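# Return the grip85 gripper to the empty stand slot

## Task

Hang the adaptive gripper (tool 'grip85') in the tool stand's free slot and make sure it sits fully down in that slot; seating it only partly counts as failure. Then unlock it, release it and pull the tool changer well away, so neither the arm nor anything locked to it is near the stored tool. Nothing may be pushed or dropped off the table.

## Robot and tools

Robot: one six-joint arm whose wrist carries a tool changer. Two tools exist, grip50 and grip85, both two-finger grippers that close along the changer face's x axis. tool_id shows which is mounted (grip50, grip85 or none). A mounted tool is treated as part of the arm.

Frames: the scene frame has its origin on the table top under the arm base, +z up, and +y to the left when facing along +x. Results give the changer face centre (end_effector_position, metres), its orientation (end_effector_quat_wxyz) and velocities (m/s, rad/s) in this frame; the printed position can be a little off at long reach. The face frame has its centre on the changer's flat face, z pointing out away from the arm. grip85's grip point sits at (0, 0, 173) mm in face axes when closed, 13 mm closer when open.

execute_actions: argument actions is a list holding zero or one item, plus optional pictures (true/false). An empty list just reports state (with images). An action item is {rows, steps}: rows holds 1 to 15 rows, one per control step (1/30 s), the last row repeating if steps exceeds the row count; steps is 9 to 15 (default 15). A wait item is {steps} alone, up to 300, counted from the previous result. Each row is 13 numbers in [-1, 1], ordered: dx, dy, dz, rx, ry, rz, tool/lock, grip50_position, grip50_force_limit, grip50_speed, grip85_position, grip85_force_limit, grip85_speed.

The first six are an offset, not a pose: a target for the changer face relative to its pose in the most recent result that reported it (or, before any such result and for later calls in the same reply, relative to where the robot is when the action begins), expressed in the face's own axes. Every row counts from that same base, not from the previous row. Scale: 1.0 equals 0.6 m for dx, dy, dz and 180 degrees for rx, ry, rz, which form one rotation vector. All zeros drives the face back to the base pose. Each step the command is clipped to within 70 mm and 16 degrees of the measured pose, so large offsets need several calls.

tool/lock: positive locks the changer onto a plate lying flat on its face, negative unlocks, 0 keeps the last command; each takes about 1 s. grip85_position: +1 fully open (85 mm), about -0.8 pads touch, -1 closes until blocked. grip85_force_limit: -1 to +1 maps to about 20 to 235 N per pad. grip85_speed: -1 to +1 maps to about 20 to 150 mm/s. grip50 numbers work the same way (50 mm open, pads meet near -0.65, up to 185 N). Tool numbers only act while that tool is mounted and ready.

move: target is one 13-number row with the same offset convention; speed is the path's top speed in m/s, 0.002 to 0.5 (default 0.25), turning limited to twice that in rad/s. The face follows a straight path lasting 0.5 to 10 s; it does not avoid obstacles and may overshoot speed near a straight arm. Its result adds a move: line (done, off_target, moving, held, fault) with limits (paced = clipped, held = some steps blocked) and the remaining distance.

wait: seconds, 0 to 10; sends nothing new.
zoom_image: camera (cam_head_left, cam_head_right, cam_wrist) and region [x0, y0, x1, y1] in pixels, at most 504 by 504, origin top-left; images are 896x504.
finished_scene: scene number; ends the scene and grades it.

Timing: the last 9 steps of each action run after its result is taken, while the next reply is being written; the simulation keeps running during replies.

Result lines to watch: plate_near (face seated on a plate), locked, unlocked, in_stand (mounted tool hangs in a slot), unlock_refused (unlock attempted outside the stand), tool readings (n/a while starting up), grip85_object_status (0 moving, 1 blocked opening, 2 blocked closing, 3 at target or pads met), grip85_position_measured counts (about 3 open, 230 pads touching). HELD marks steps the clearance check suppressed; pose unreachable means the check altered the command; Hand target shows where the controller is heading; joint torques, MOTOR HOT and fault lines report load.

Stand geometry: each slot is a fork holding the plate, with 10 mm stops. Fork arms lie 40 to 70 mm to either side of the slot middle along face x, their front ends 45 mm toward the open side, their tops 18 mm under a hung plate's face. Slots are spaced 180 mm. The plate only fits with face -y pointing to the fork's open side. The changer is 63 mm wide; its contact block sticks out 46 mm on the face -y side and its lock motor 58 mm on the +y side.

Storing procedure: align over the empty slot with face -y toward the opening, starting at least 110 mm out on the open side and about 20 mm (between 10 and 30 mm) above the seated height; slide in along face +y, then lower until in_stand reads 1. Stay still, send lock -1, and wait for unlocked to read 1. Then back the face away from the plate (face -z) gently and move clear.

Cautions: the arm is stiff; a target slightly beyond a firm contact can trigger a fault. An outside force of 144 N, or joint torque at its limit (waist, shoulder 295; elbow 139; wrist joints 39.1 N m), freezes the arm for 10 s. Approach contacts slowly, avoid hard hits, and never knock objects off the table.

Each tool is called after "Request:" as name([rows], argument=value, ...), one row to a line, values as JSON.

## Session

Request:
execute_actions(actions=[])

Scene clock: 0.00 s of 6000.00 s.
end_effector_position=(+0.1030, -0.2048, +0.3420) locked=0 unlocked=1 plate_near=0 in_stand=0 unlock_refused=0 tool_id=none grip50_position_measured=n/a grip50_object_status=n/a grip85_position_measured=n/a grip85_object_status=n/a end_effector_quat_wxyz=(-0.194, +0.556, +0.791, +0.166) end_effector_velocity=(+0.000, -0.001, +0.000) end_effector_angular_velocity=(-0.001, -0.000, -0.001)
Joint positions: [-1.271 -0.234  2.395  0.023  1.497 -1.628]
Joint velocities: [-0.     0.    -0.001  0.    -0.     0.   ]
Joint torques (N m, as the joint torque sensors report them, + toward a larger angle): no reading
Hand target: +0.103, -0.205, +0.342; -0.194, +0.556, +0.791, +0.166
camera_calibration (this result's frames):
cam_wrist: T_world_to_cam=[[-0.339699, 0.786621, 0.515589, 0.0132578], [0.925418, 0.181655, 0.332571, -0.116434], [0.167947, 0.59011, -0.789661, 0.416761], [0, 0, 0, 1]] pos_world=[0.0422598, -0.235213, 0.360987]

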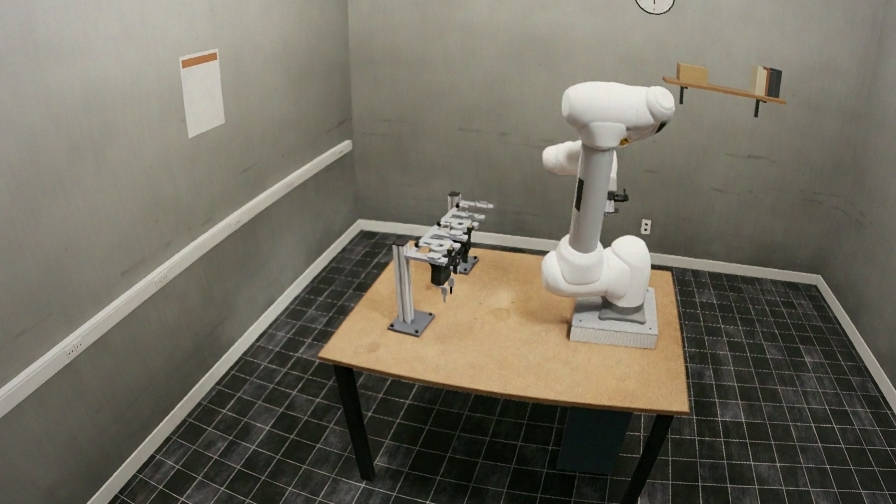

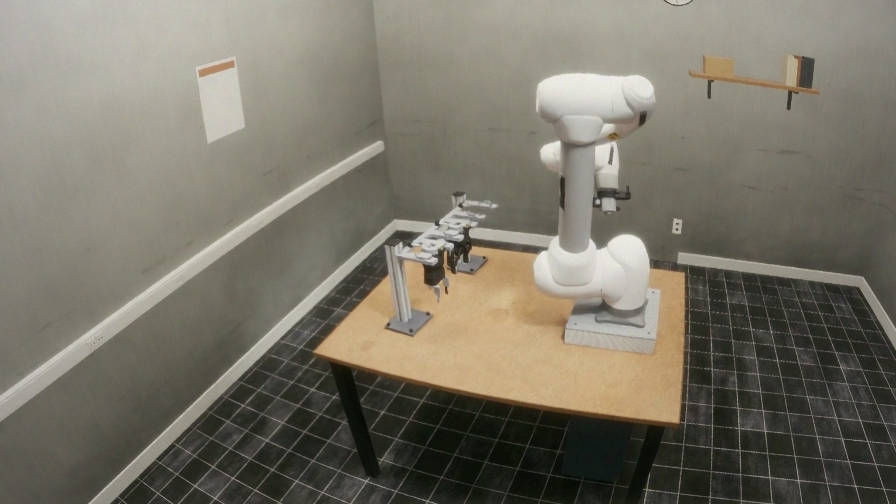

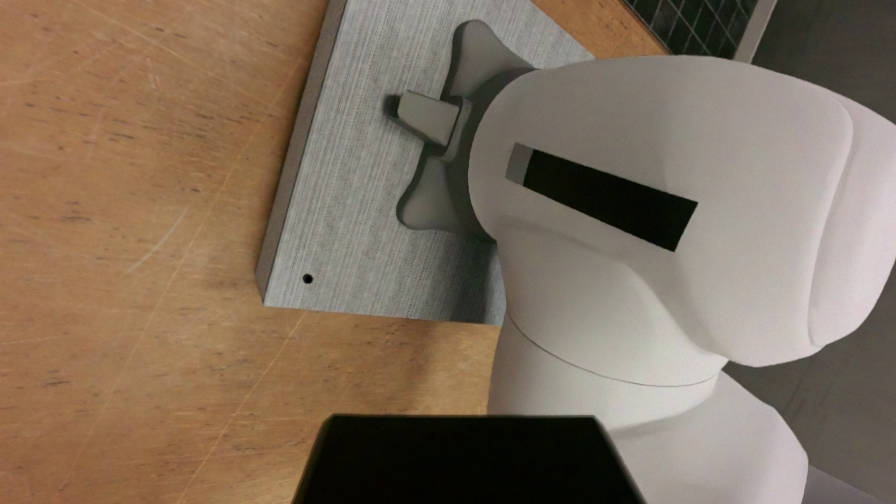

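Request:
move(target=[0.0918,0.9038,-0.1638,-0.0128,-0.1647,0.1075,0,0,0,0,1,0,1], speed=0.4)

Scene clock: 2.67 s of 6000.00 s.
end_effector_position=(+0.6109, -0.0295, +0.4800) locked=0 unlocked=1 plate_near=0 in_stand=0 unlock_refused=0 tool_id=none grip50_position_measured=n/a grip50_object_status=n/a grip85_position_measured=n/a grip85_object_status=n/a end_effector_quat_wxyz=(-0.000, +0.708, +0.707, +0.001) end_effector_velocity=(+0.001, +0.000, +0.000) end_effector_angular_velocity=(-0.000, -0.000, -0.001)
Joint positions: [-0.101  0.121  1.741  0.002  1.279 -0.105]
Joint velocities: [ 0.001  0.001 -0.002 -0.     0.001  0.001]
Joint torques (N m, as the joint torque sensors report them, + toward a larger angle): [  0.48 -56.99 -45.65   4.41  -0.05   0.  ]
Hand target: +0.611, -0.029, +0.480; -0.000, +0.708, +0.707, +0.001
Off the commanded pose: 0.001 m, 0 deg.
Kept back: nothing.
move: done; limits=paced
camera_calibration (this result's frames):
cam_wrist: T_world_to_cam=[[-0.0394976, 0.998726, 0.0314069, 0.0320049], [0.948249, 0.0275537, 0.31633, -0.674877], [0.315061, 0.0422758, -0.948129, 0.306924], [0, 0, 0, 1]] pos_world=[0.544516, -0.0263442, 0.503482]

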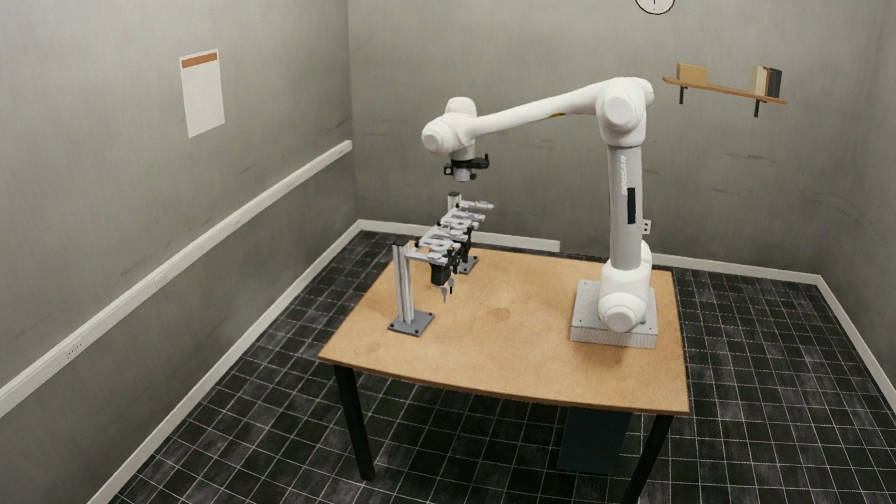

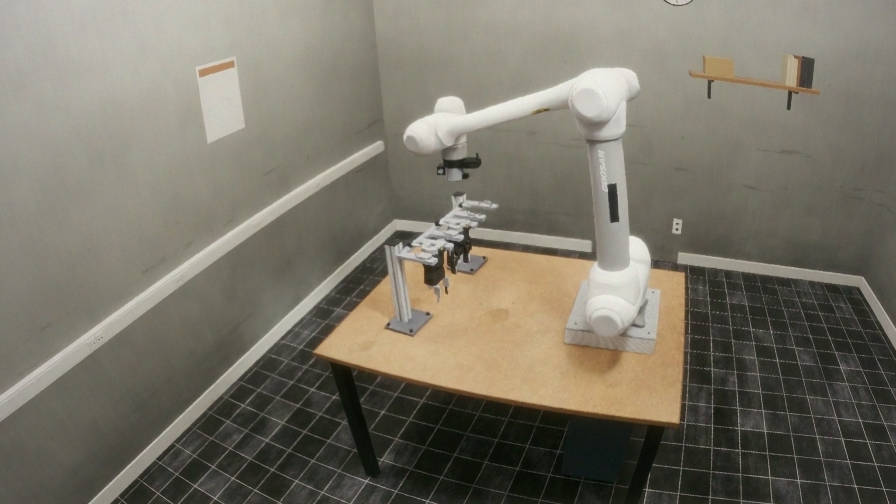

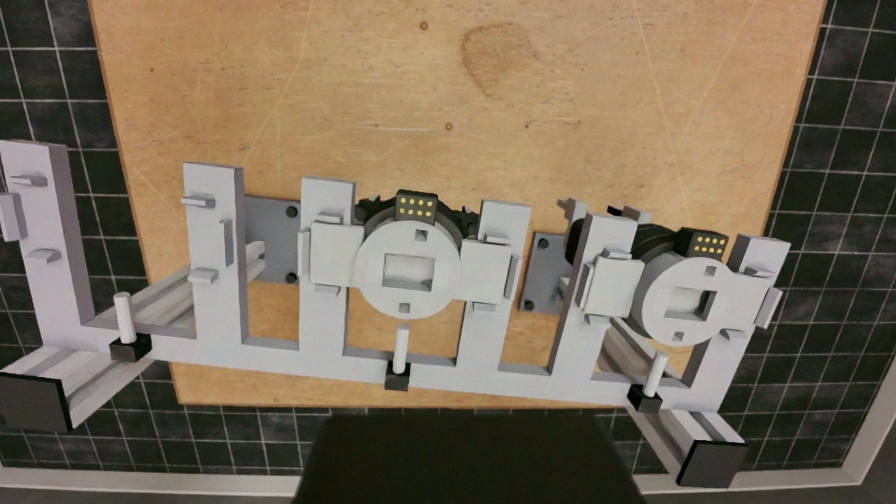

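Request:
move(target=[-0.0275,0.0233,0.262,0,0,0.033,0,0,0,0,1,0,1], speed=0.25)

Scene clock: 4.43 s of 6000.00 s.
end_effector_position=(+0.6248, -0.0457, +0.3227) locked=0 unlocked=1 plate_near=0 in_stand=0 unlock_refused=0 tool_id=none grip50_position_measured=n/a grip50_object_status=n/a grip85_position_measured=n/a grip85_object_status=n/a end_effector_quat_wxyz=(-0.000, +0.743, +0.669, +0.001) end_effector_velocity=(-0.000, -0.000, -0.001) end_effector_angular_velocity=(-0.000, +0.001, -0.001)
Joint positions: [-0.124  0.253  1.89   0.002  0.998 -0.025]
Joint velocities: [-0.     0.001  0.001 -0.    -0.001  0.001]
Joint torques (N m, as the joint torque sensors report them, + toward a larger angle): [  1.37 -66.96 -40.09   3.76   0.22  -0.06]
Hand target: +0.625, -0.046, +0.323; -0.000, +0.743, +0.669, +0.001
Off the commanded pose: 0.000 m, 0 deg.
Kept back: nothing.
move: done
camera_calibration (this result's frames):
cam_wrist: T_world_to_cam=[[0.0640656, 0.997445, 0.0316114, -0.01113], [0.94602, -0.0707864, 0.316282, -0.640926], [0.317712, 0.00964217, -0.948138, 0.150996], [0, 0, 0, 1]] pos_world=[0.559069, -0.0357232, 0.346231]

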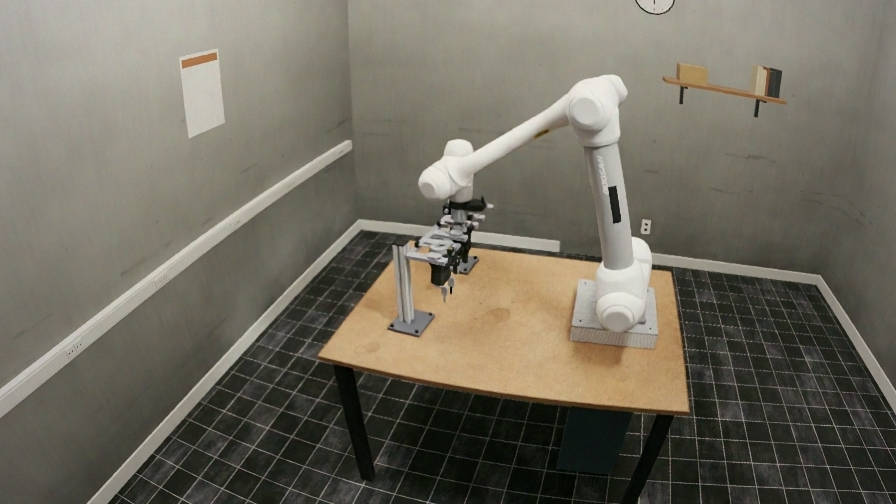

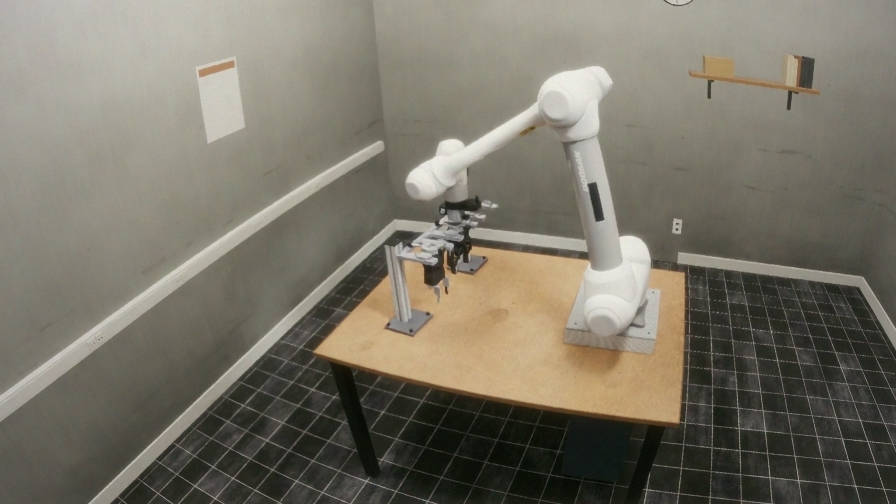

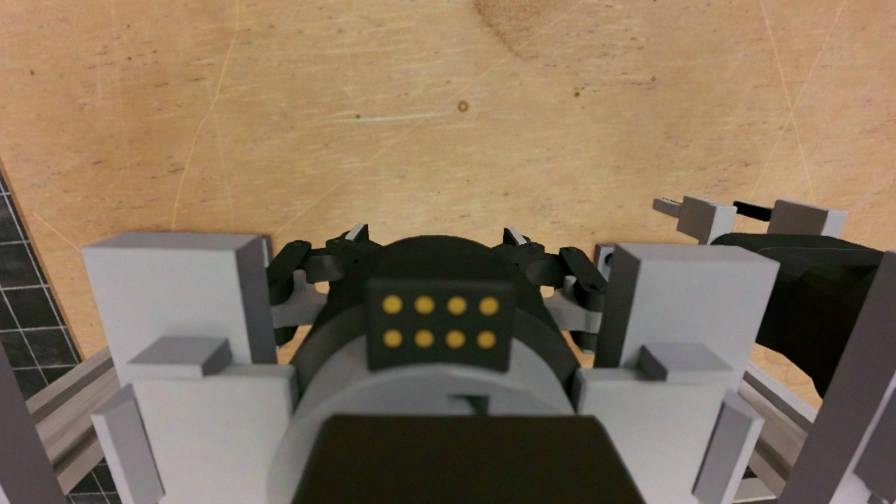

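Request:
move(target=[-0.0011,0,0.0165,0,0,0,0,0,0,0,1,0,1], speed=0.03)

Request:
execute_actions([
  {"rows":[[0,0,0.0005,0,0,0,0,0,0,0,1,0,1],[0,0,0.001,0,0,0,0,0,0,0,1,0,1],[0,0,0.0015,0,0,0,0,0,0,0,1,0,1],[0,0,0.002,0,0,0,0,0,0,0,1,0,1],[0,0,0.0025,0,0,0,0,0,0,0,1,0,1],[0,0,0.003,0,0,0,0,0,0,0,1,0,1],[0,0,0.0035,0,0,0,0,0,0,0,1,0,1]],"steps":9},
])

Request:
execute_actions([
  {"steps":15},
])

Scene clock: 5.97 s of 6000.00 s.
end_effector_position=(+0.6247, -0.0464, +0.3128) locked=0 unlocked=1 plate_near=0 in_stand=0 unlock_refused=0 tool_id=none grip50_position_measured=n/a grip50_object_status=n/a grip85_position_measured=n/a grip85_object_status=n/a end_effector_quat_wxyz=(-0.000, +0.743, +0.669, +0.001) end_effector_velocity=(-0.000, +0.000, -0.000) end_effector_angular_velocity=(+0.000, +0.000, +0.001)
Joint positions: [-0.125  0.262  1.899  0.002  0.98  -0.026]
Joint velocities: [ 0.    -0.     0.001  0.    -0.001 -0.001]
Joint torques (N m, as the joint torque sensors report them, + toward a larger angle): [  1.57 -68.33 -39.45   3.73  -0.24  -0.15]
Hand target: +0.625, -0.046, +0.313; -0.000, +0.743, +0.669, +0.001
Off the commanded pose: 0.000 m, 0 deg.
Kept back: nothing.
move: done
camera_calibration (this result's frames):
cam_wrist: T_world_to_cam=[[0.0640614, 0.997445, 0.031607, -0.010172], [0.946018, -0.0707811, 0.316292, -0.637779], [0.317721, 0.00963874, -0.948135, 0.141648], [0, 0, 0, 1]] pos_world=[0.558998, -0.036362, 0.336347]

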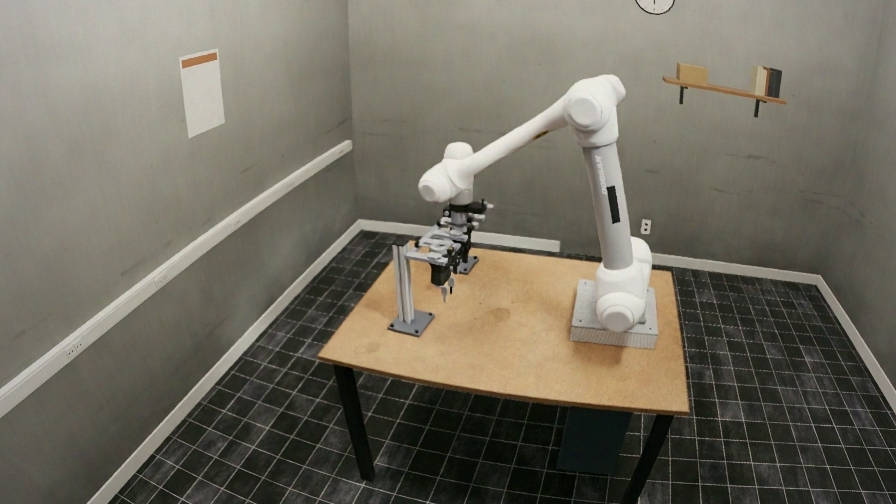

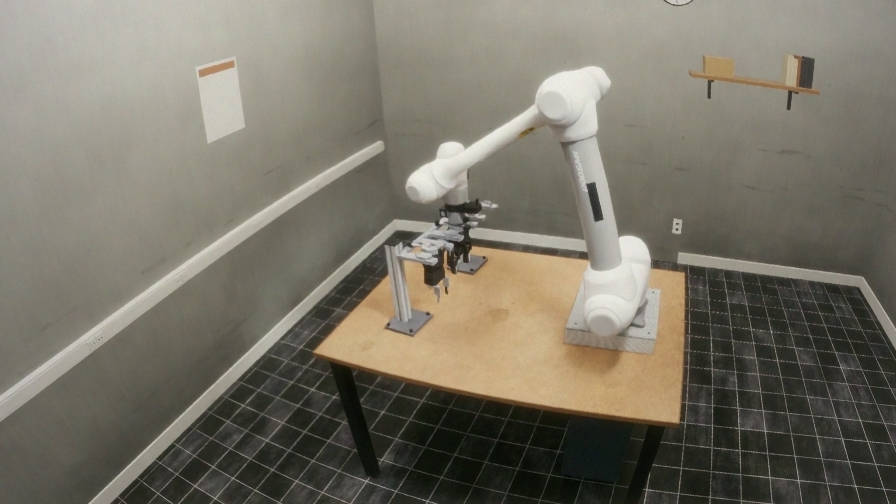

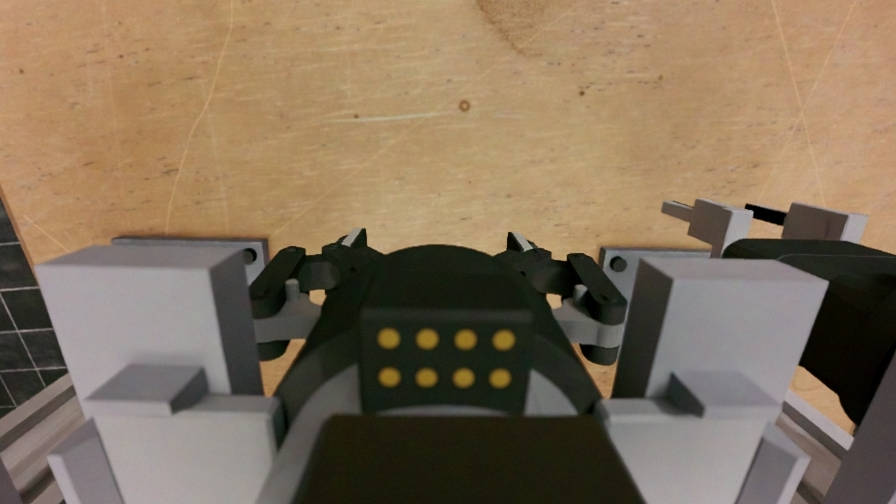

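Scene clock: 6.00 s of 6000.00 s.
end_effector_position=(+0.6247, -0.0464, +0.3128) locked=0 unlocked=1 plate_near=0 in_stand=0 unlock_refused=0 tool_id=none grip50_position_measured=n/a grip50_object_status=n/a grip85_position_measured=n/a grip85_object_status=n/a end_effector_quat_wxyz=(-0.000, +0.743, +0.669, +0.001) end_effector_velocity=(+0.000, -0.000, -0.000) end_effector_angular_velocity=(-0.000, -0.000, +0.000)
Joint positions: [-0.125  0.262  1.899  0.002  0.98  -0.026]
Joint velocities: [ 0.     0.    -0.    -0.    -0.001 -0.   ]
Joint torques (N m, as the joint torque sensors report them, + toward a larger angle): [  0.99 -67.67 -40.03   3.67   0.03  -0.19]
Kept back: the last 9 steps of this action, its rows measured from the state above.
Steps of this call (step 1: nothing new was sent). Readings (end_effector_position | what the end effector reports):
1: the state above

Scene clock: 6.50 s of 6000.00 s.
end_effector_position=(+0.6247, -0.0464, +0.3107) locked=0 unlocked=1 plate_near=0 in_stand=0 unlock_refused=0 tool_id=none grip50_position_measured=n/a grip50_object_status=n/a grip85_position_measured=n/a grip85_object_status=n/a end_effector_quat_wxyz=(-0.000, +0.743, +0.669, +0.001) end_effector_velocity=(-0.000, +0.000, -0.000) end_effector_angular_velocity=(+0.000, +0.000, -0.000)
Joint positions: [-0.125  0.264  1.9    0.002  0.976 -0.026]
Joint velocities: [-0.  0.  0.  0.  0.  0.]
Joint torques (N m, as the joint torque sensors report them, + toward a larger angle): [  2.69 -67.13 -39.11   3.71  -0.04  -0.17]
Hand target: +0.625, -0.046, +0.311; -0.000, +0.743, +0.669, +0.001
Off the commanded pose: 0.000 m, 0 deg.
Kept back: nothing.
Steps of this call (steps 1 to 9: the last 9 steps of your previous action; steps 10 to 15: nothing new was sent). Readings (end_effector_position | what the end effector reports):
1: (+0.6247, -0.0464, +0.3128) | locked=0 unlocked=1 plate_near=0 in_stand=0 unlock_refused=0 tool_id=none grip50_position_measured=n/a grip50_object_status=n/a grip85_position_measured=n/a grip85_object_status=n/a
2: (+0.6247, -0.0464, +0.3127) | locked=0 unlocked=1 plate_near=0 in_stand=0 unlock_refused=0 tool_id=none grip50_position_measured=n/a grip50_object_status=n/a grip85_position_measured=n/a grip85_object_status=n/a
4: (+0.6247, -0.0464, +0.3122) | locked=0 unlocked=1 plate_near=0 in_stand=0 unlock_refused=0 tool_id=none grip50_position_measured=n/a grip50_object_status=n/a grip85_position_measured=n/a grip85_object_status=n/a
8: (+0.6247, -0.0464, +0.3110) | locked=0 unlocked=1 plate_near=0 in_stand=0 unlock_refused=0 tool_id=none grip50_position_measured=n/a grip50_object_status=n/a grip85_position_measured=n/a grip85_object_status=n/a
15: the state above

Request:
execute_actions([
  {"rows":[[-0.001,0,0,0,0,0,0,0,0,0,1,0,1],[-0.0021,0,0.0005,0,0,0,0,0,0,0,1,0,1],[-0.0021,0,0.001,0,0,0,0,0,0,0,1,0,1],[-0.0021,0,0.0015,0,0,0,0,0,0,0,1,0,1],[-0.0021,0,0.002,0,0,0,0,0,0,0,1,0,1],[-0.0021,0,0.0025,0,0,0,0,0,0,0,1,0,1],[-0.0021,0,0.003,0,0,0,0,0,0,0,1,0,1],[-0.0021,0,0.0035,0,0,0,0,0,0,0,1,0,1]],"steps":9},
])

Request:
execute_actions([
  {"steps":16},
], pictures=true)

Scene clock: 7.13 s of 6000.00 s.
end_effector_position=(+0.6247, -0.0464, +0.3107) locked=0 unlocked=1 plate_near=0 in_stand=0 unlock_refused=0 tool_id=none grip50_position_measured=n/a grip50_object_status=n/a grip85_position_measured=n/a grip85_object_status=n/a end_effector_quat_wxyz=(-0.000, +0.743, +0.669, +0.001) end_effector_velocity=(+0.000, -0.000, +0.001) end_effector_angular_velocity=(-0.001, -0.001, +0.001)
Joint positions: [-0.125  0.264  1.9    0.002  0.976 -0.026]
Joint velocities: [ 0.    -0.001 -0.001 -0.     0.    -0.001]
Joint torques (N m, as the joint torque sensors report them, + toward a larger angle): [  1.91 -67.8  -39.18   3.97   0.14  -0.12]
Kept back: the last 9 steps of this action.
Steps of this call (steps 1 to 19: nothing new was sent). Readings (end_effector_position | what the end effector reports):
1: (+0.6247, -0.0464, +0.3107) | locked=0 unlocked=1 plate_near=0 in_stand=0 unlock_refused=0 tool_id=none grip50_position_measured=n/a grip50_object_status=n/a grip85_position_measured=n/a grip85_object_status=n/a
2: (+0.6247, -0.0464, +0.3107) | locked=0 unlocked=1 plate_near=0 in_stand=0 unlock_refused=0 tool_id=none grip50_position_measured=n/a grip50_object_status=n/a grip85_position_measured=n/a grip85_object_status=n/a
4: (+0.6247, -0.0464, +0.3107) | locked=0 unlocked=1 plate_near=0 in_stand=0 unlock_refused=0 tool_id=none grip50_position_measured=n/a grip50_object_status=n/a grip85_position_measured=n/a grip85_object_status=n/a
8: (+0.6247, -0.0464, +0.3107) | locked=0 unlocked=1 plate_near=0 in_stand=0 unlock_refused=0 tool_id=none grip50_position_measured=n/a grip50_object_status=n/a grip85_position_measured=n/a grip85_object_status=n/a
19: the state above

Scene clock: 7.67 s of 6000.00 s.
end_effector_position=(+0.6246, -0.0476, +0.3086) locked=0 unlocked=1 plate_near=0 in_stand=0 unlock_refused=0 tool_id=none grip50_position_measured=n/a grip50_object_status=n/a grip85_position_measured=n/a grip85_object_status=n/a end_effector_quat_wxyz=(-0.000, +0.743, +0.669, +0.001) end_effector_velocity=(+0.000, -0.000, +0.001) end_effector_angular_velocity=(-0.000, -0.001, -0.000)
Joint positions: [-0.127  0.266  1.902  0.002  0.972 -0.028]
Joint velocities: [-0.    -0.001 -0.     0.    -0.     0.   ]
Joint torques (N m, as the joint torque sensors report them, + toward a larger angle): [  2.1  -68.41 -38.88   3.61   0.05  -0.1 ]
Hand target: +0.625, -0.048, +0.309; -0.000, +0.743, +0.669, +0.001
Off the commanded pose: 0.000 m, 0 deg.
Kept back: nothing.
Steps of this call (steps 1 to 9: the last 9 steps of your previous action; steps 10 to 16: nothing new was sent). Readings (end_effector_position | what the end effector reports):
1: (+0.6247, -0.0464, +0.3107) | locked=0 unlocked=1 plate_near=0 in_stand=0 unlock_refused=0 tool_id=none grip50_position_measured=n/a grip50_object_status=n/a grip85_position_measured=n/a grip85_object_status=n/a
2: (+0.6247, -0.0467, +0.3107) | locked=0 unlocked=1 plate_near=0 in_stand=0 unlock_refused=0 tool_id=none grip50_position_measured=n/a grip50_object_status=n/a grip85_position_measured=n/a grip85_object_status=n/a
4: (+0.6246, -0.0474, +0.3103) | locked=0 unlocked=1 plate_near=0 in_stand=0 unlock_refused=0 tool_id=none grip50_position_measured=n/a grip50_object_status=n/a grip85_position_measured=n/a grip85_object_status=n/a
8: (+0.6246, -0.0476, +0.3092) | locked=0 unlocked=1 plate_near=0 in_stand=0 unlock_refused=0 tool_id=none grip50_position_measured=n/a grip50_object_status=n/a grip85_position_measured=n/a grip85_object_status=n/a
16: the state above
camera_calibration (this result's frames):
cam_wrist: T_world_to_cam=[[0.0640628, 0.997445, 0.0316051, -0.00878332], [0.946016, -0.0707818, 0.316296, -0.636412], [0.317725, 0.00963609, -0.948134, 0.137714], [0, 0, 0, 1]] pos_world=[0.558864, -0.0376126, 0.332144]

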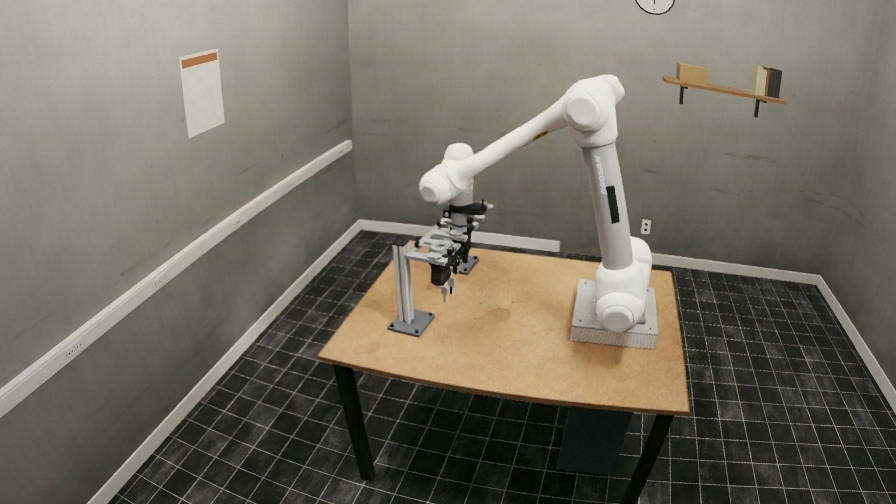

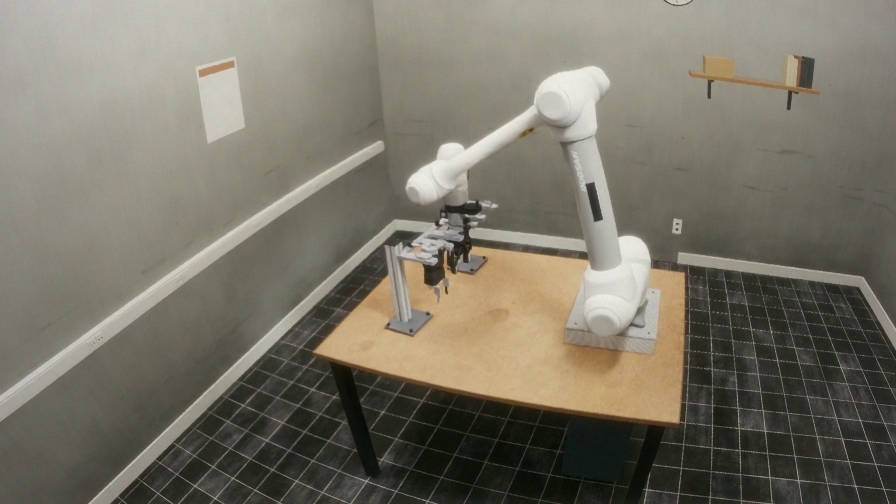

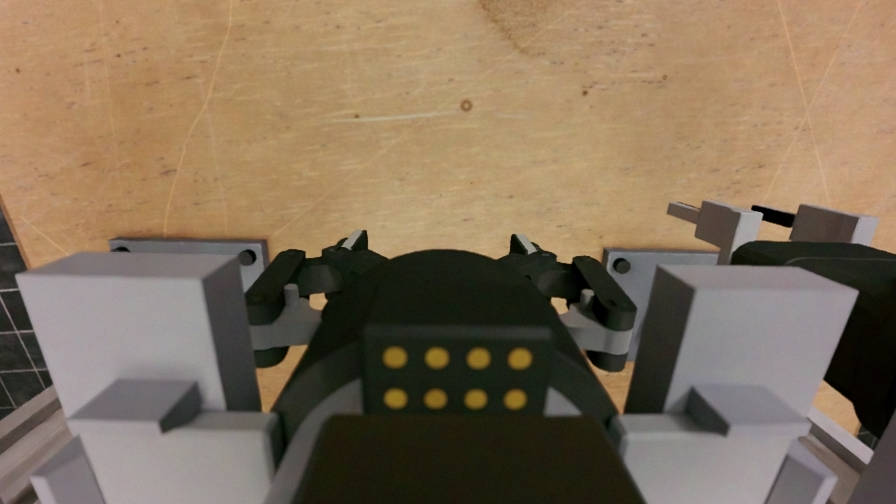

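Request:
execute_actions([
  {"rows":[[0,0,0.0005,0,0,0,0,0,0,0,1,0,1],[0,0,0.001,0,0,0,0,0,0,0,1,0,1],[0,0,0.0015,0,0,0,0,0,0,0,1,0,1],[0,0,0.002,0,0,0,0,0,0,0,1,0,1],[0,0,0.0025,0,0,0,0,0,0,0,1,0,1],[0,0,0.003,0,0,0,0,0,0,0,1,0,1],[0,0,0.0035,0,0,0,0,0,0,0,1,0,1],[0,0,0.004,0,0,0,0,0,0,0,1,0,1]],"steps":9},
])

Request:
execute_actions([
  {"steps":15},
])

Scene clock: 7.97 s of 6000.00 s.
end_effector_position=(+0.6246, -0.0476, +0.3086) locked=0 unlocked=1 plate_near=0 in_stand=0 unlock_refused=0 tool_id=none grip50_position_measured=n/a grip50_object_status=n/a grip85_position_measured=n/a grip85_object_status=n/a end_effector_quat_wxyz=(-0.000, +0.743, +0.669, +0.001) end_effector_velocity=(-0.001, -0.000, -0.001) end_effector_angular_velocity=(+0.000, +0.002, -0.001)
Joint positions: [-0.127  0.266  1.902  0.002  0.972 -0.028]
Joint velocities: [-0.     0.001  0.001  0.    -0.     0.001]
Joint torques (N m, as the joint torque sensors report them, + toward a larger angle): [  2.22 -67.51 -39.2    3.77   0.11  -0.2 ]
Kept back: the last 9 steps of this action.
Steps of this call (steps 1 to 9: nothing new was sent). Readings (end_effector_position | what the end effector reports):
1: (+0.6246, -0.0476, +0.3086) | locked=0 unlocked=1 plate_near=0 in_stand=0 unlock_refused=0 tool_id=none grip50_position_measured=n/a grip50_object_status=n/a grip85_position_measured=n/a grip85_object_status=n/a
2: (+0.6246, -0.0476, +0.3086) | locked=0 unlocked=1 plate_near=0 in_stand=0 unlock_refused=0 tool_id=none grip50_position_measured=n/a grip50_object_status=n/a grip85_position_measured=n/a grip85_object_status=n/a
4: (+0.6246, -0.0476, +0.3086) | locked=0 unlocked=1 plate_near=0 in_stand=0 unlock_refused=0 tool_id=none grip50_position_measured=n/a grip50_object_status=n/a grip85_position_measured=n/a grip85_object_status=n/a
8: (+0.6246, -0.0476, +0.3086) | locked=0 unlocked=1 plate_near=0 in_stand=0 unlock_refused=0 tool_id=none grip50_position_measured=n/a grip50_object_status=n/a grip85_position_measured=n/a grip85_object_status=n/a
9: the state above

Scene clock: 8.47 s of 6000.00 s.
end_effector_position=(+0.6246, -0.0476, +0.3062) locked=0 unlocked=1 plate_near=0 in_stand=0 unlock_refused=0 tool_id=none grip50_position_measured=n/a grip50_object_status=n/a grip85_position_measured=n/a grip85_object_status=n/a end_effector_quat_wxyz=(-0.000, +0.743, +0.669, +0.001) end_effector_velocity=(+0.000, +0.000, -0.000) end_effector_angular_velocity=(-0.000, +0.001, +0.001)
Joint positions: [-0.127  0.268  1.904  0.002  0.968 -0.028]
Joint velocities: [ 0.     0.001 -0.    -0.    -0.    -0.   ]
Joint torques (N m, as the joint torque sensors report them, + toward a larger angle): [  1.74 -68.12 -39.06   3.7    0.03  -0.21]
Hand target: +0.625, -0.048, +0.306; -0.000, +0.743, +0.669, +0.001
Off the commanded pose: 0.000 m, 0 deg.
Kept back: nothing.
Steps of this call (steps 1 to 9: the last 9 steps of your previous action; steps 10 to 15: nothing new was sent). Readings (end_effector_position | what the end effector reports):
1: (+0.6246, -0.0476, +0.3086) | locked=0 unlocked=1 plate_near=0 in_stand=0 unlock_refused=0 tool_id=none grip50_position_measured=n/a grip50_object_status=n/a grip85_position_measured=n/a grip85_object_status=n/a
2: (+0.6246, -0.0476, +0.3085) | locked=0 unlocked=1 plate_near=0 in_stand=0 unlock_refused=0 tool_id=none grip50_position_measured=n/a grip50_object_status=n/a grip85_position_measured=n/a grip85_object_status=n/a
4: (+0.6246, -0.0476, +0.3080) | locked=0 unlocked=1 plate_near=0 in_stand=0 unlock_refused=0 tool_id=none grip50_position_measured=n/a grip50_object_status=n/a grip85_position_measured=n/a grip85_object_status=n/a
8: (+0.6246, -0.0476, +0.3068) | locked=0 unlocked=1 plate_near=0 in_stand=0 unlock_refused=0 tool_id=none grip50_position_measured=n/a grip50_object_status=n/a grip85_position_measured=n/a grip85_object_status=n/a
15: the state above

Request:
execute_actions([
  {"rows":[[0,0,0.0006,0,0,0,0,0,0,0,1,0,1],[0,0,0.0012,0,0,0,0,0,0,0,1,0,1],[0,0,0.0018,0,0,0,0,0,0,0,1,0,1],[0,0,0.0024,0,0,0,0,0,0,0,1,0,1],[0,0,0.003,0,0,0,0,0,0,0,1,0,1],[0,0,0.0036,0,0,0,0,0,0,0,1,0,1],[0,0,0.0042,0,0,0,0,0,0,0,1,0,1],[0,0,0.0048,0,0,0,0,0,0,0,1,0,1],[0,0,0.0054,0,0,0,0,0,0,0,1,0,1]],"steps":9},
])

Request:
execute_actions([
  {"steps":16},
])

Scene clock: 8.87 s of 6000.00 s.
end_effector_position=(+0.6246, -0.0476, +0.3062) locked=0 unlocked=1 plate_near=0 in_stand=0 unlock_refused=0 tool_id=none grip50_position_measured=n/a grip50_object_status=n/a grip85_position_measured=n/a grip85_object_status=n/a end_effector_quat_wxyz=(-0.000, +0.743, +0.669, +0.001) end_effector_velocity=(+0.000, +0.000, +0.000) end_effector_angular_velocity=(+0.000, -0.001, +0.001)
Joint positions: [-0.127  0.268  1.904  0.002  0.968 -0.028]
Joint velocities: [ 0.    -0.    -0.     0.    -0.    -0.001]
Joint torques (N m, as the joint torque sensors report them, + toward a larger angle): [  2.51 -68.88 -38.91   3.59   0.09  -0.29]
Kept back: the last 9 steps of this action.
Steps of this call (steps 1 to 12: nothing new was sent). Readings (end_effector_position | what the end effector reports):
1: (+0.6246, -0.0476, +0.3062) | locked=0 unlocked=1 plate_near=0 in_stand=0 unlock_refused=0 tool_id=none grip50_position_measured=n/a grip50_object_status=n/a grip85_position_measured=n/a grip85_object_status=n/a
2: (+0.6246, -0.0476, +0.3062) | locked=0 unlocked=1 plate_near=0 in_stand=0 unlock_refused=0 tool_id=none grip50_position_measured=n/a grip50_object_status=n/a grip85_position_measured=n/a grip85_object_status=n/a
4: (+0.6246, -0.0476, +0.3062) | locked=0 unlocked=1 plate_near=0 in_stand=0 unlock_refused=0 tool_id=none grip50_position_measured=n/a grip50_object_status=n/a grip85_position_measured=n/a grip85_object_status=n/a
8: (+0.6246, -0.0476, +0.3062) | locked=0 unlocked=1 plate_near=0 in_stand=0 unlock_refused=0 tool_id=none grip50_position_measured=n/a grip50_object_status=n/a grip85_position_measured=n/a grip85_object_status=n/a
12: the state above

Scene clock: 9.40 s of 6000.00 s.
end_effector_position=(+0.6246, -0.0476, +0.3030) locked=0 unlocked=1 plate_near=0 in_stand=1 unlock_refused=0 tool_id=none grip50_position_measured=n/a grip50_object_status=n/a grip85_position_measured=n/a grip85_object_status=n/a end_effector_quat_wxyz=(-0.000, +0.743, +0.669, +0.001) end_effector_velocity=(+0.000, +0.000, +0.000) end_effector_angular_velocity=(-0.000, -0.001, +0.000)
Joint positions: [-0.127  0.271  1.907  0.002  0.962 -0.028]
Joint velocities: [ 0. -0. -0.  0. -0. -0.]
Joint torques (N m, as the joint torque sensors report them, + toward a larger angle): [  1.75 -68.58 -38.67   3.56   0.19  -0.2 ]
Hand target: +0.625, -0.048, +0.303; -0.000, +0.743, +0.669, +0.001
Off the commanded pose: 0.000 m, 0 deg.
Kept back: nothing.
Steps of this call (steps 1 to 9: the last 9 steps of your previous action; steps 10 to 16: nothing new was sent). Readings (end_effector_position | what the end effector reports):
1: (+0.6246, -0.0476, +0.3062) | locked=0 unlocked=1 plate_near=0 in_stand=0 unlock_refused=0 tool_id=none grip50_position_measured=n/a grip50_object_status=n/a grip85_position_measured=n/a grip85_object_status=n/a
2: (+0.6246, -0.0476, +0.3061) | locked=0 unlocked=1 plate_near=0 in_stand=0 unlock_refused=0 tool_id=none grip50_position_measured=n/a grip50_object_status=n/a grip85_position_measured=n/a grip85_object_status=n/a
4: (+0.6246, -0.0476, +0.3055) | locked=0 unlocked=1 plate_near=0 in_stand=0 unlock_refused=0 tool_id=none grip50_position_measured=n/a grip50_object_status=n/a grip85_position_measured=n/a grip85_object_status=n/a
8: (+0.6246, -0.0476, +0.3041) | locked=0 unlocked=1 plate_near=0 in_stand=1 unlock_refused=0 tool_id=none grip50_position_measured=n/a grip50_object_status=n/a grip85_position_measured=n/a grip85_object_status=n/a
16: the state above

Request:
execute_actions([
  {"rows":[[0,0,0.0005,0,0,0,0,0,0,0,1,0,1],[0,0,0.001,0,0,0,0,0,0,0,1,0,1],[0,0,0.0015,0,0,0,0,0,0,0,1,0,1],[0,0,0.002,0,0,0,0,0,0,0,1,0,1],[0,0,0.0025,0,0,0,0,0,0,0,1,0,1],[0,0,0.003,0,0,0,0,0,0,0,1,0,1]],"steps":9},
])

Request:
execute_actions([
  {"steps":13},
])

Scene clock: 9.77 s of 6000.00 s.
end_effector_position=(+0.6246, -0.0476, +0.3030) locked=0 unlocked=1 plate_near=0 in_stand=1 unlock_refused=0 tool_id=none grip50_position_measured=n/a grip50_object_status=n/a grip85_position_measured=n/a grip85_object_status=n/a end_effector_quat_wxyz=(-0.000, +0.743, +0.669, +0.001) end_effector_velocity=(-0.001, +0.000, +0.000) end_effector_angular_velocity=(+0.000, +0.000, +0.000)
Joint positions: [-0.127  0.271  1.907  0.002  0.962 -0.028]
Joint velocities: [ 0.    -0.001  0.001  0.     0.    -0.   ]
Joint torques (N m, as the joint torque sensors report them, + toward a larger angle): [  1.5  -67.4  -38.69   3.76   0.01  -0.2 ]
Kept back: the last 9 steps of this action.
Steps of this call (steps 1 to 11: nothing new was sent). Readings (end_effector_position | what the end effector reports):
1: (+0.6246, -0.0476, +0.3030) | locked=0 unlocked=1 plate_near=0 in_stand=1 unlock_refused=0 tool_id=none grip50_position_measured=n/a grip50_object_status=n/a grip85_position_measured=n/a grip85_object_status=n/a
2: (+0.6246, -0.0476, +0.3030) | locked=0 unlocked=1 plate_near=0 in_stand=1 unlock_refused=0 tool_id=none grip50_position_measured=n/a grip50_object_status=n/a grip85_position_measured=n/a grip85_object_status=n/a
4: (+0.6246, -0.0476, +0.3030) | locked=0 unlocked=1 plate_near=0 in_stand=1 unlock_refused=0 tool_id=none grip50_position_measured=n/a grip50_object_status=n/a grip85_position_measured=n/a grip85_object_status=n/a
8: (+0.6246, -0.0476, +0.3030) | locked=0 unlocked=1 plate_near=0 in_stand=1 unlock_refused=0 tool_id=none grip50_position_measured=n/a grip50_object_status=n/a grip85_position_measured=n/a grip85_object_status=n/a
11: the state above

Scene clock: 10.20 s of 6000.00 s.
end_effector_position=(+0.6246, -0.0476, +0.3012) locked=0 unlocked=1 plate_near=1 in_stand=1 unlock_refused=0 tool_id=none grip50_position_measured=n/a grip50_object_status=n/a grip85_position_measured=n/a grip85_object_status=n/a end_effector_quat_wxyz=(-0.000, +0.743, +0.669, +0.001) end_effector_velocity=(-0.000, +0.000, -0.001) end_effector_angular_velocity=(+0.000, +0.002, -0.001)
Joint positions: [-0.127  0.273  1.909  0.002  0.959 -0.028]
Joint velocities: [0.    0.001 0.001 0.    0.    0.001]
Joint torques (N m, as the joint torque sensors report them, + toward a larger angle): [  2.91 -67.49 -39.14   3.81  -0.72  -0.15]
Hand target: +0.625, -0.048, +0.301; -0.000, +0.743, +0.669, +0.001
Off the commanded pose: 0.000 m, 0 deg.
Kept back: nothing.
Steps of this call (steps 1 to 9: the last 9 steps of your previous action; steps 10 to 13: nothing new was sent). Readings (end_effector_position | what the end effector reports):
1: (+0.6246, -0.0476, +0.3030) | locked=0 unlocked=1 plate_near=0 in_stand=1 unlock_refused=0 tool_id=none grip50_position_measured=n/a grip50_object_status=n/a grip85_position_measured=n/a grip85_object_status=n/a
2: (+0.6246, -0.0476, +0.3028) | locked=0 unlocked=1 plate_near=0 in_stand=1 unlock_refused=0 tool_id=none grip50_position_measured=n/a grip50_object_status=n/a grip85_position_measured=n/a grip85_object_status=n/a
4: (+0.6246, -0.0476, +0.3024) | locked=0 unlocked=1 plate_near=0 in_stand=1 unlock_refused=0 tool_id=none grip50_position_measured=n/a grip50_object_status=n/a grip85_position_measured=n/a grip85_object_status=n/a
8: (+0.6245, -0.0476, +0.3013) | locked=0 unlocked=1 plate_near=1 in_stand=1 unlock_refused=0 tool_id=none grip50_position_measured=n/a grip50_object_status=n/a grip85_position_measured=n/a grip85_object_status=n/a
13: the state above

Request:
execute_actions([
  {"rows":[[-0.0003,-0.0005,0,0,0,0,1,0,0,0,1,0,1]],"steps":9},
])

Request:
execute_actions([
  {"steps":34},
])

Scene clock: 10.40 s of 6000.00 s.
end_effector_position=(+0.6246, -0.0476, +0.3012) locked=0 unlocked=1 plate_near=1 in_stand=1 unlock_refused=0 tool_id=none grip50_position_measured=n/a grip50_object_status=n/a grip85_position_measured=n/a grip85_object_status=n/a end_effector_quat_wxyz=(-0.000, +0.743, +0.669, +0.001) end_effector_velocity=(-0.001, +0.000, -0.001) end_effector_angular_velocity=(+0.001, +0.002, -0.000)
Joint positions: [-0.127  0.273  1.909  0.002  0.959 -0.028]
Joint velocities: [-0.     0.001  0.001  0.     0.     0.   ]
Joint torques (N m, as the joint torque sensors report them, + toward a larger angle): [  1.19 -66.46 -38.65   3.87  -0.61  -0.13]
Kept back: the last 9 steps of this action.
Steps of this call (steps 1 to 6: nothing new was sent). Readings (end_effector_position | what the end effector reports):
1: (+0.6246, -0.0476, +0.3012) | locked=0 unlocked=1 plate_near=1 in_stand=1 unlock_refused=0 tool_id=none grip50_position_measured=n/a grip50_object_status=n/a grip85_position_measured=n/a grip85_object_status=n/a
2: (+0.6246, -0.0476, +0.3012) | locked=0 unlocked=1 plate_near=1 in_stand=1 unlock_refused=0 tool_id=none grip50_position_measured=n/a grip50_object_status=n/a grip85_position_measured=n/a grip85_object_status=n/a
4: (+0.6246, -0.0476, +0.3012) | locked=0 unlocked=1 plate_near=1 in_stand=1 unlock_refused=0 tool_id=none grip50_position_measured=n/a grip50_object_status=n/a grip85_position_measured=n/a grip85_object_status=n/a
6: the state above

Scene clock: 11.53 s of 6000.00 s.
end_effector_position=(+0.6243, -0.0478, +0.3012) locked=1 unlocked=0 plate_near=1 in_stand=1 unlock_refused=0 tool_id=grip85 grip50_position_measured=n/a grip50_object_status=n/a grip85_position_measured=n/a grip85_object_status=n/a end_effector_quat_wxyz=(-0.000, +0.743, +0.669, +0.001) end_effector_velocity=(-0.000, +0.000, -0.000) end_effector_angular_velocity=(+0.000, +0.001, -0.001)
Joint positions: [-0.128  0.272  1.909  0.002  0.958 -0.029]
Joint velocities: [0.    0.    0.    0.    0.    0.001]
Joint torques (N m, as the joint torque sensors report them, + toward a larger angle): [  1.05 -76.5  -44.84   3.69  -0.03  -0.28]
Hand target: +0.624, -0.048, +0.301; -0.000, +0.743, +0.669, +0.001
Off the commanded pose: 0.000 m, 0 deg.
Kept back: nothing.
Steps of this call (steps 1 to 9: the last 9 steps of your previous action; steps 10 to 34: nothing new was sent). Readings (end_effector_position | what the end effector reports):
1: (+0.6246, -0.0476, +0.3012) | locked=0 unlocked=0 plate_near=1 in_stand=1 unlock_refused=0 tool_id=none grip50_position_measured=n/a grip50_object_status=n/a grip85_position_measured=n/a grip85_object_status=n/a
2: (+0.6245, -0.0476, +0.3011) | locked=0 unlocked=0 plate_near=1 in_stand=1 unlock_refused=0 tool_id=none grip50_position_measured=n/a grip50_object_status=n/a grip85_position_measured=n/a grip85_object_status=n/a
4: (+0.6243, -0.0477, +0.3010) | locked=0 unlocked=0 plate_near=1 in_stand=1 unlock_refused=0 tool_id=none grip50_position_measured=n/a grip50_object_status=n/a grip85_position_measured=n/a grip85_object_status=n/a
8: (+0.6243, -0.0477, +0.3010) | locked=0 unlocked=0 plate_near=1 in_stand=1 unlock_refused=0 tool_id=none grip50_position_measured=n/a grip50_object_status=n/a grip85_position_measured=n/a grip85_object_status=n/a
34: the state above


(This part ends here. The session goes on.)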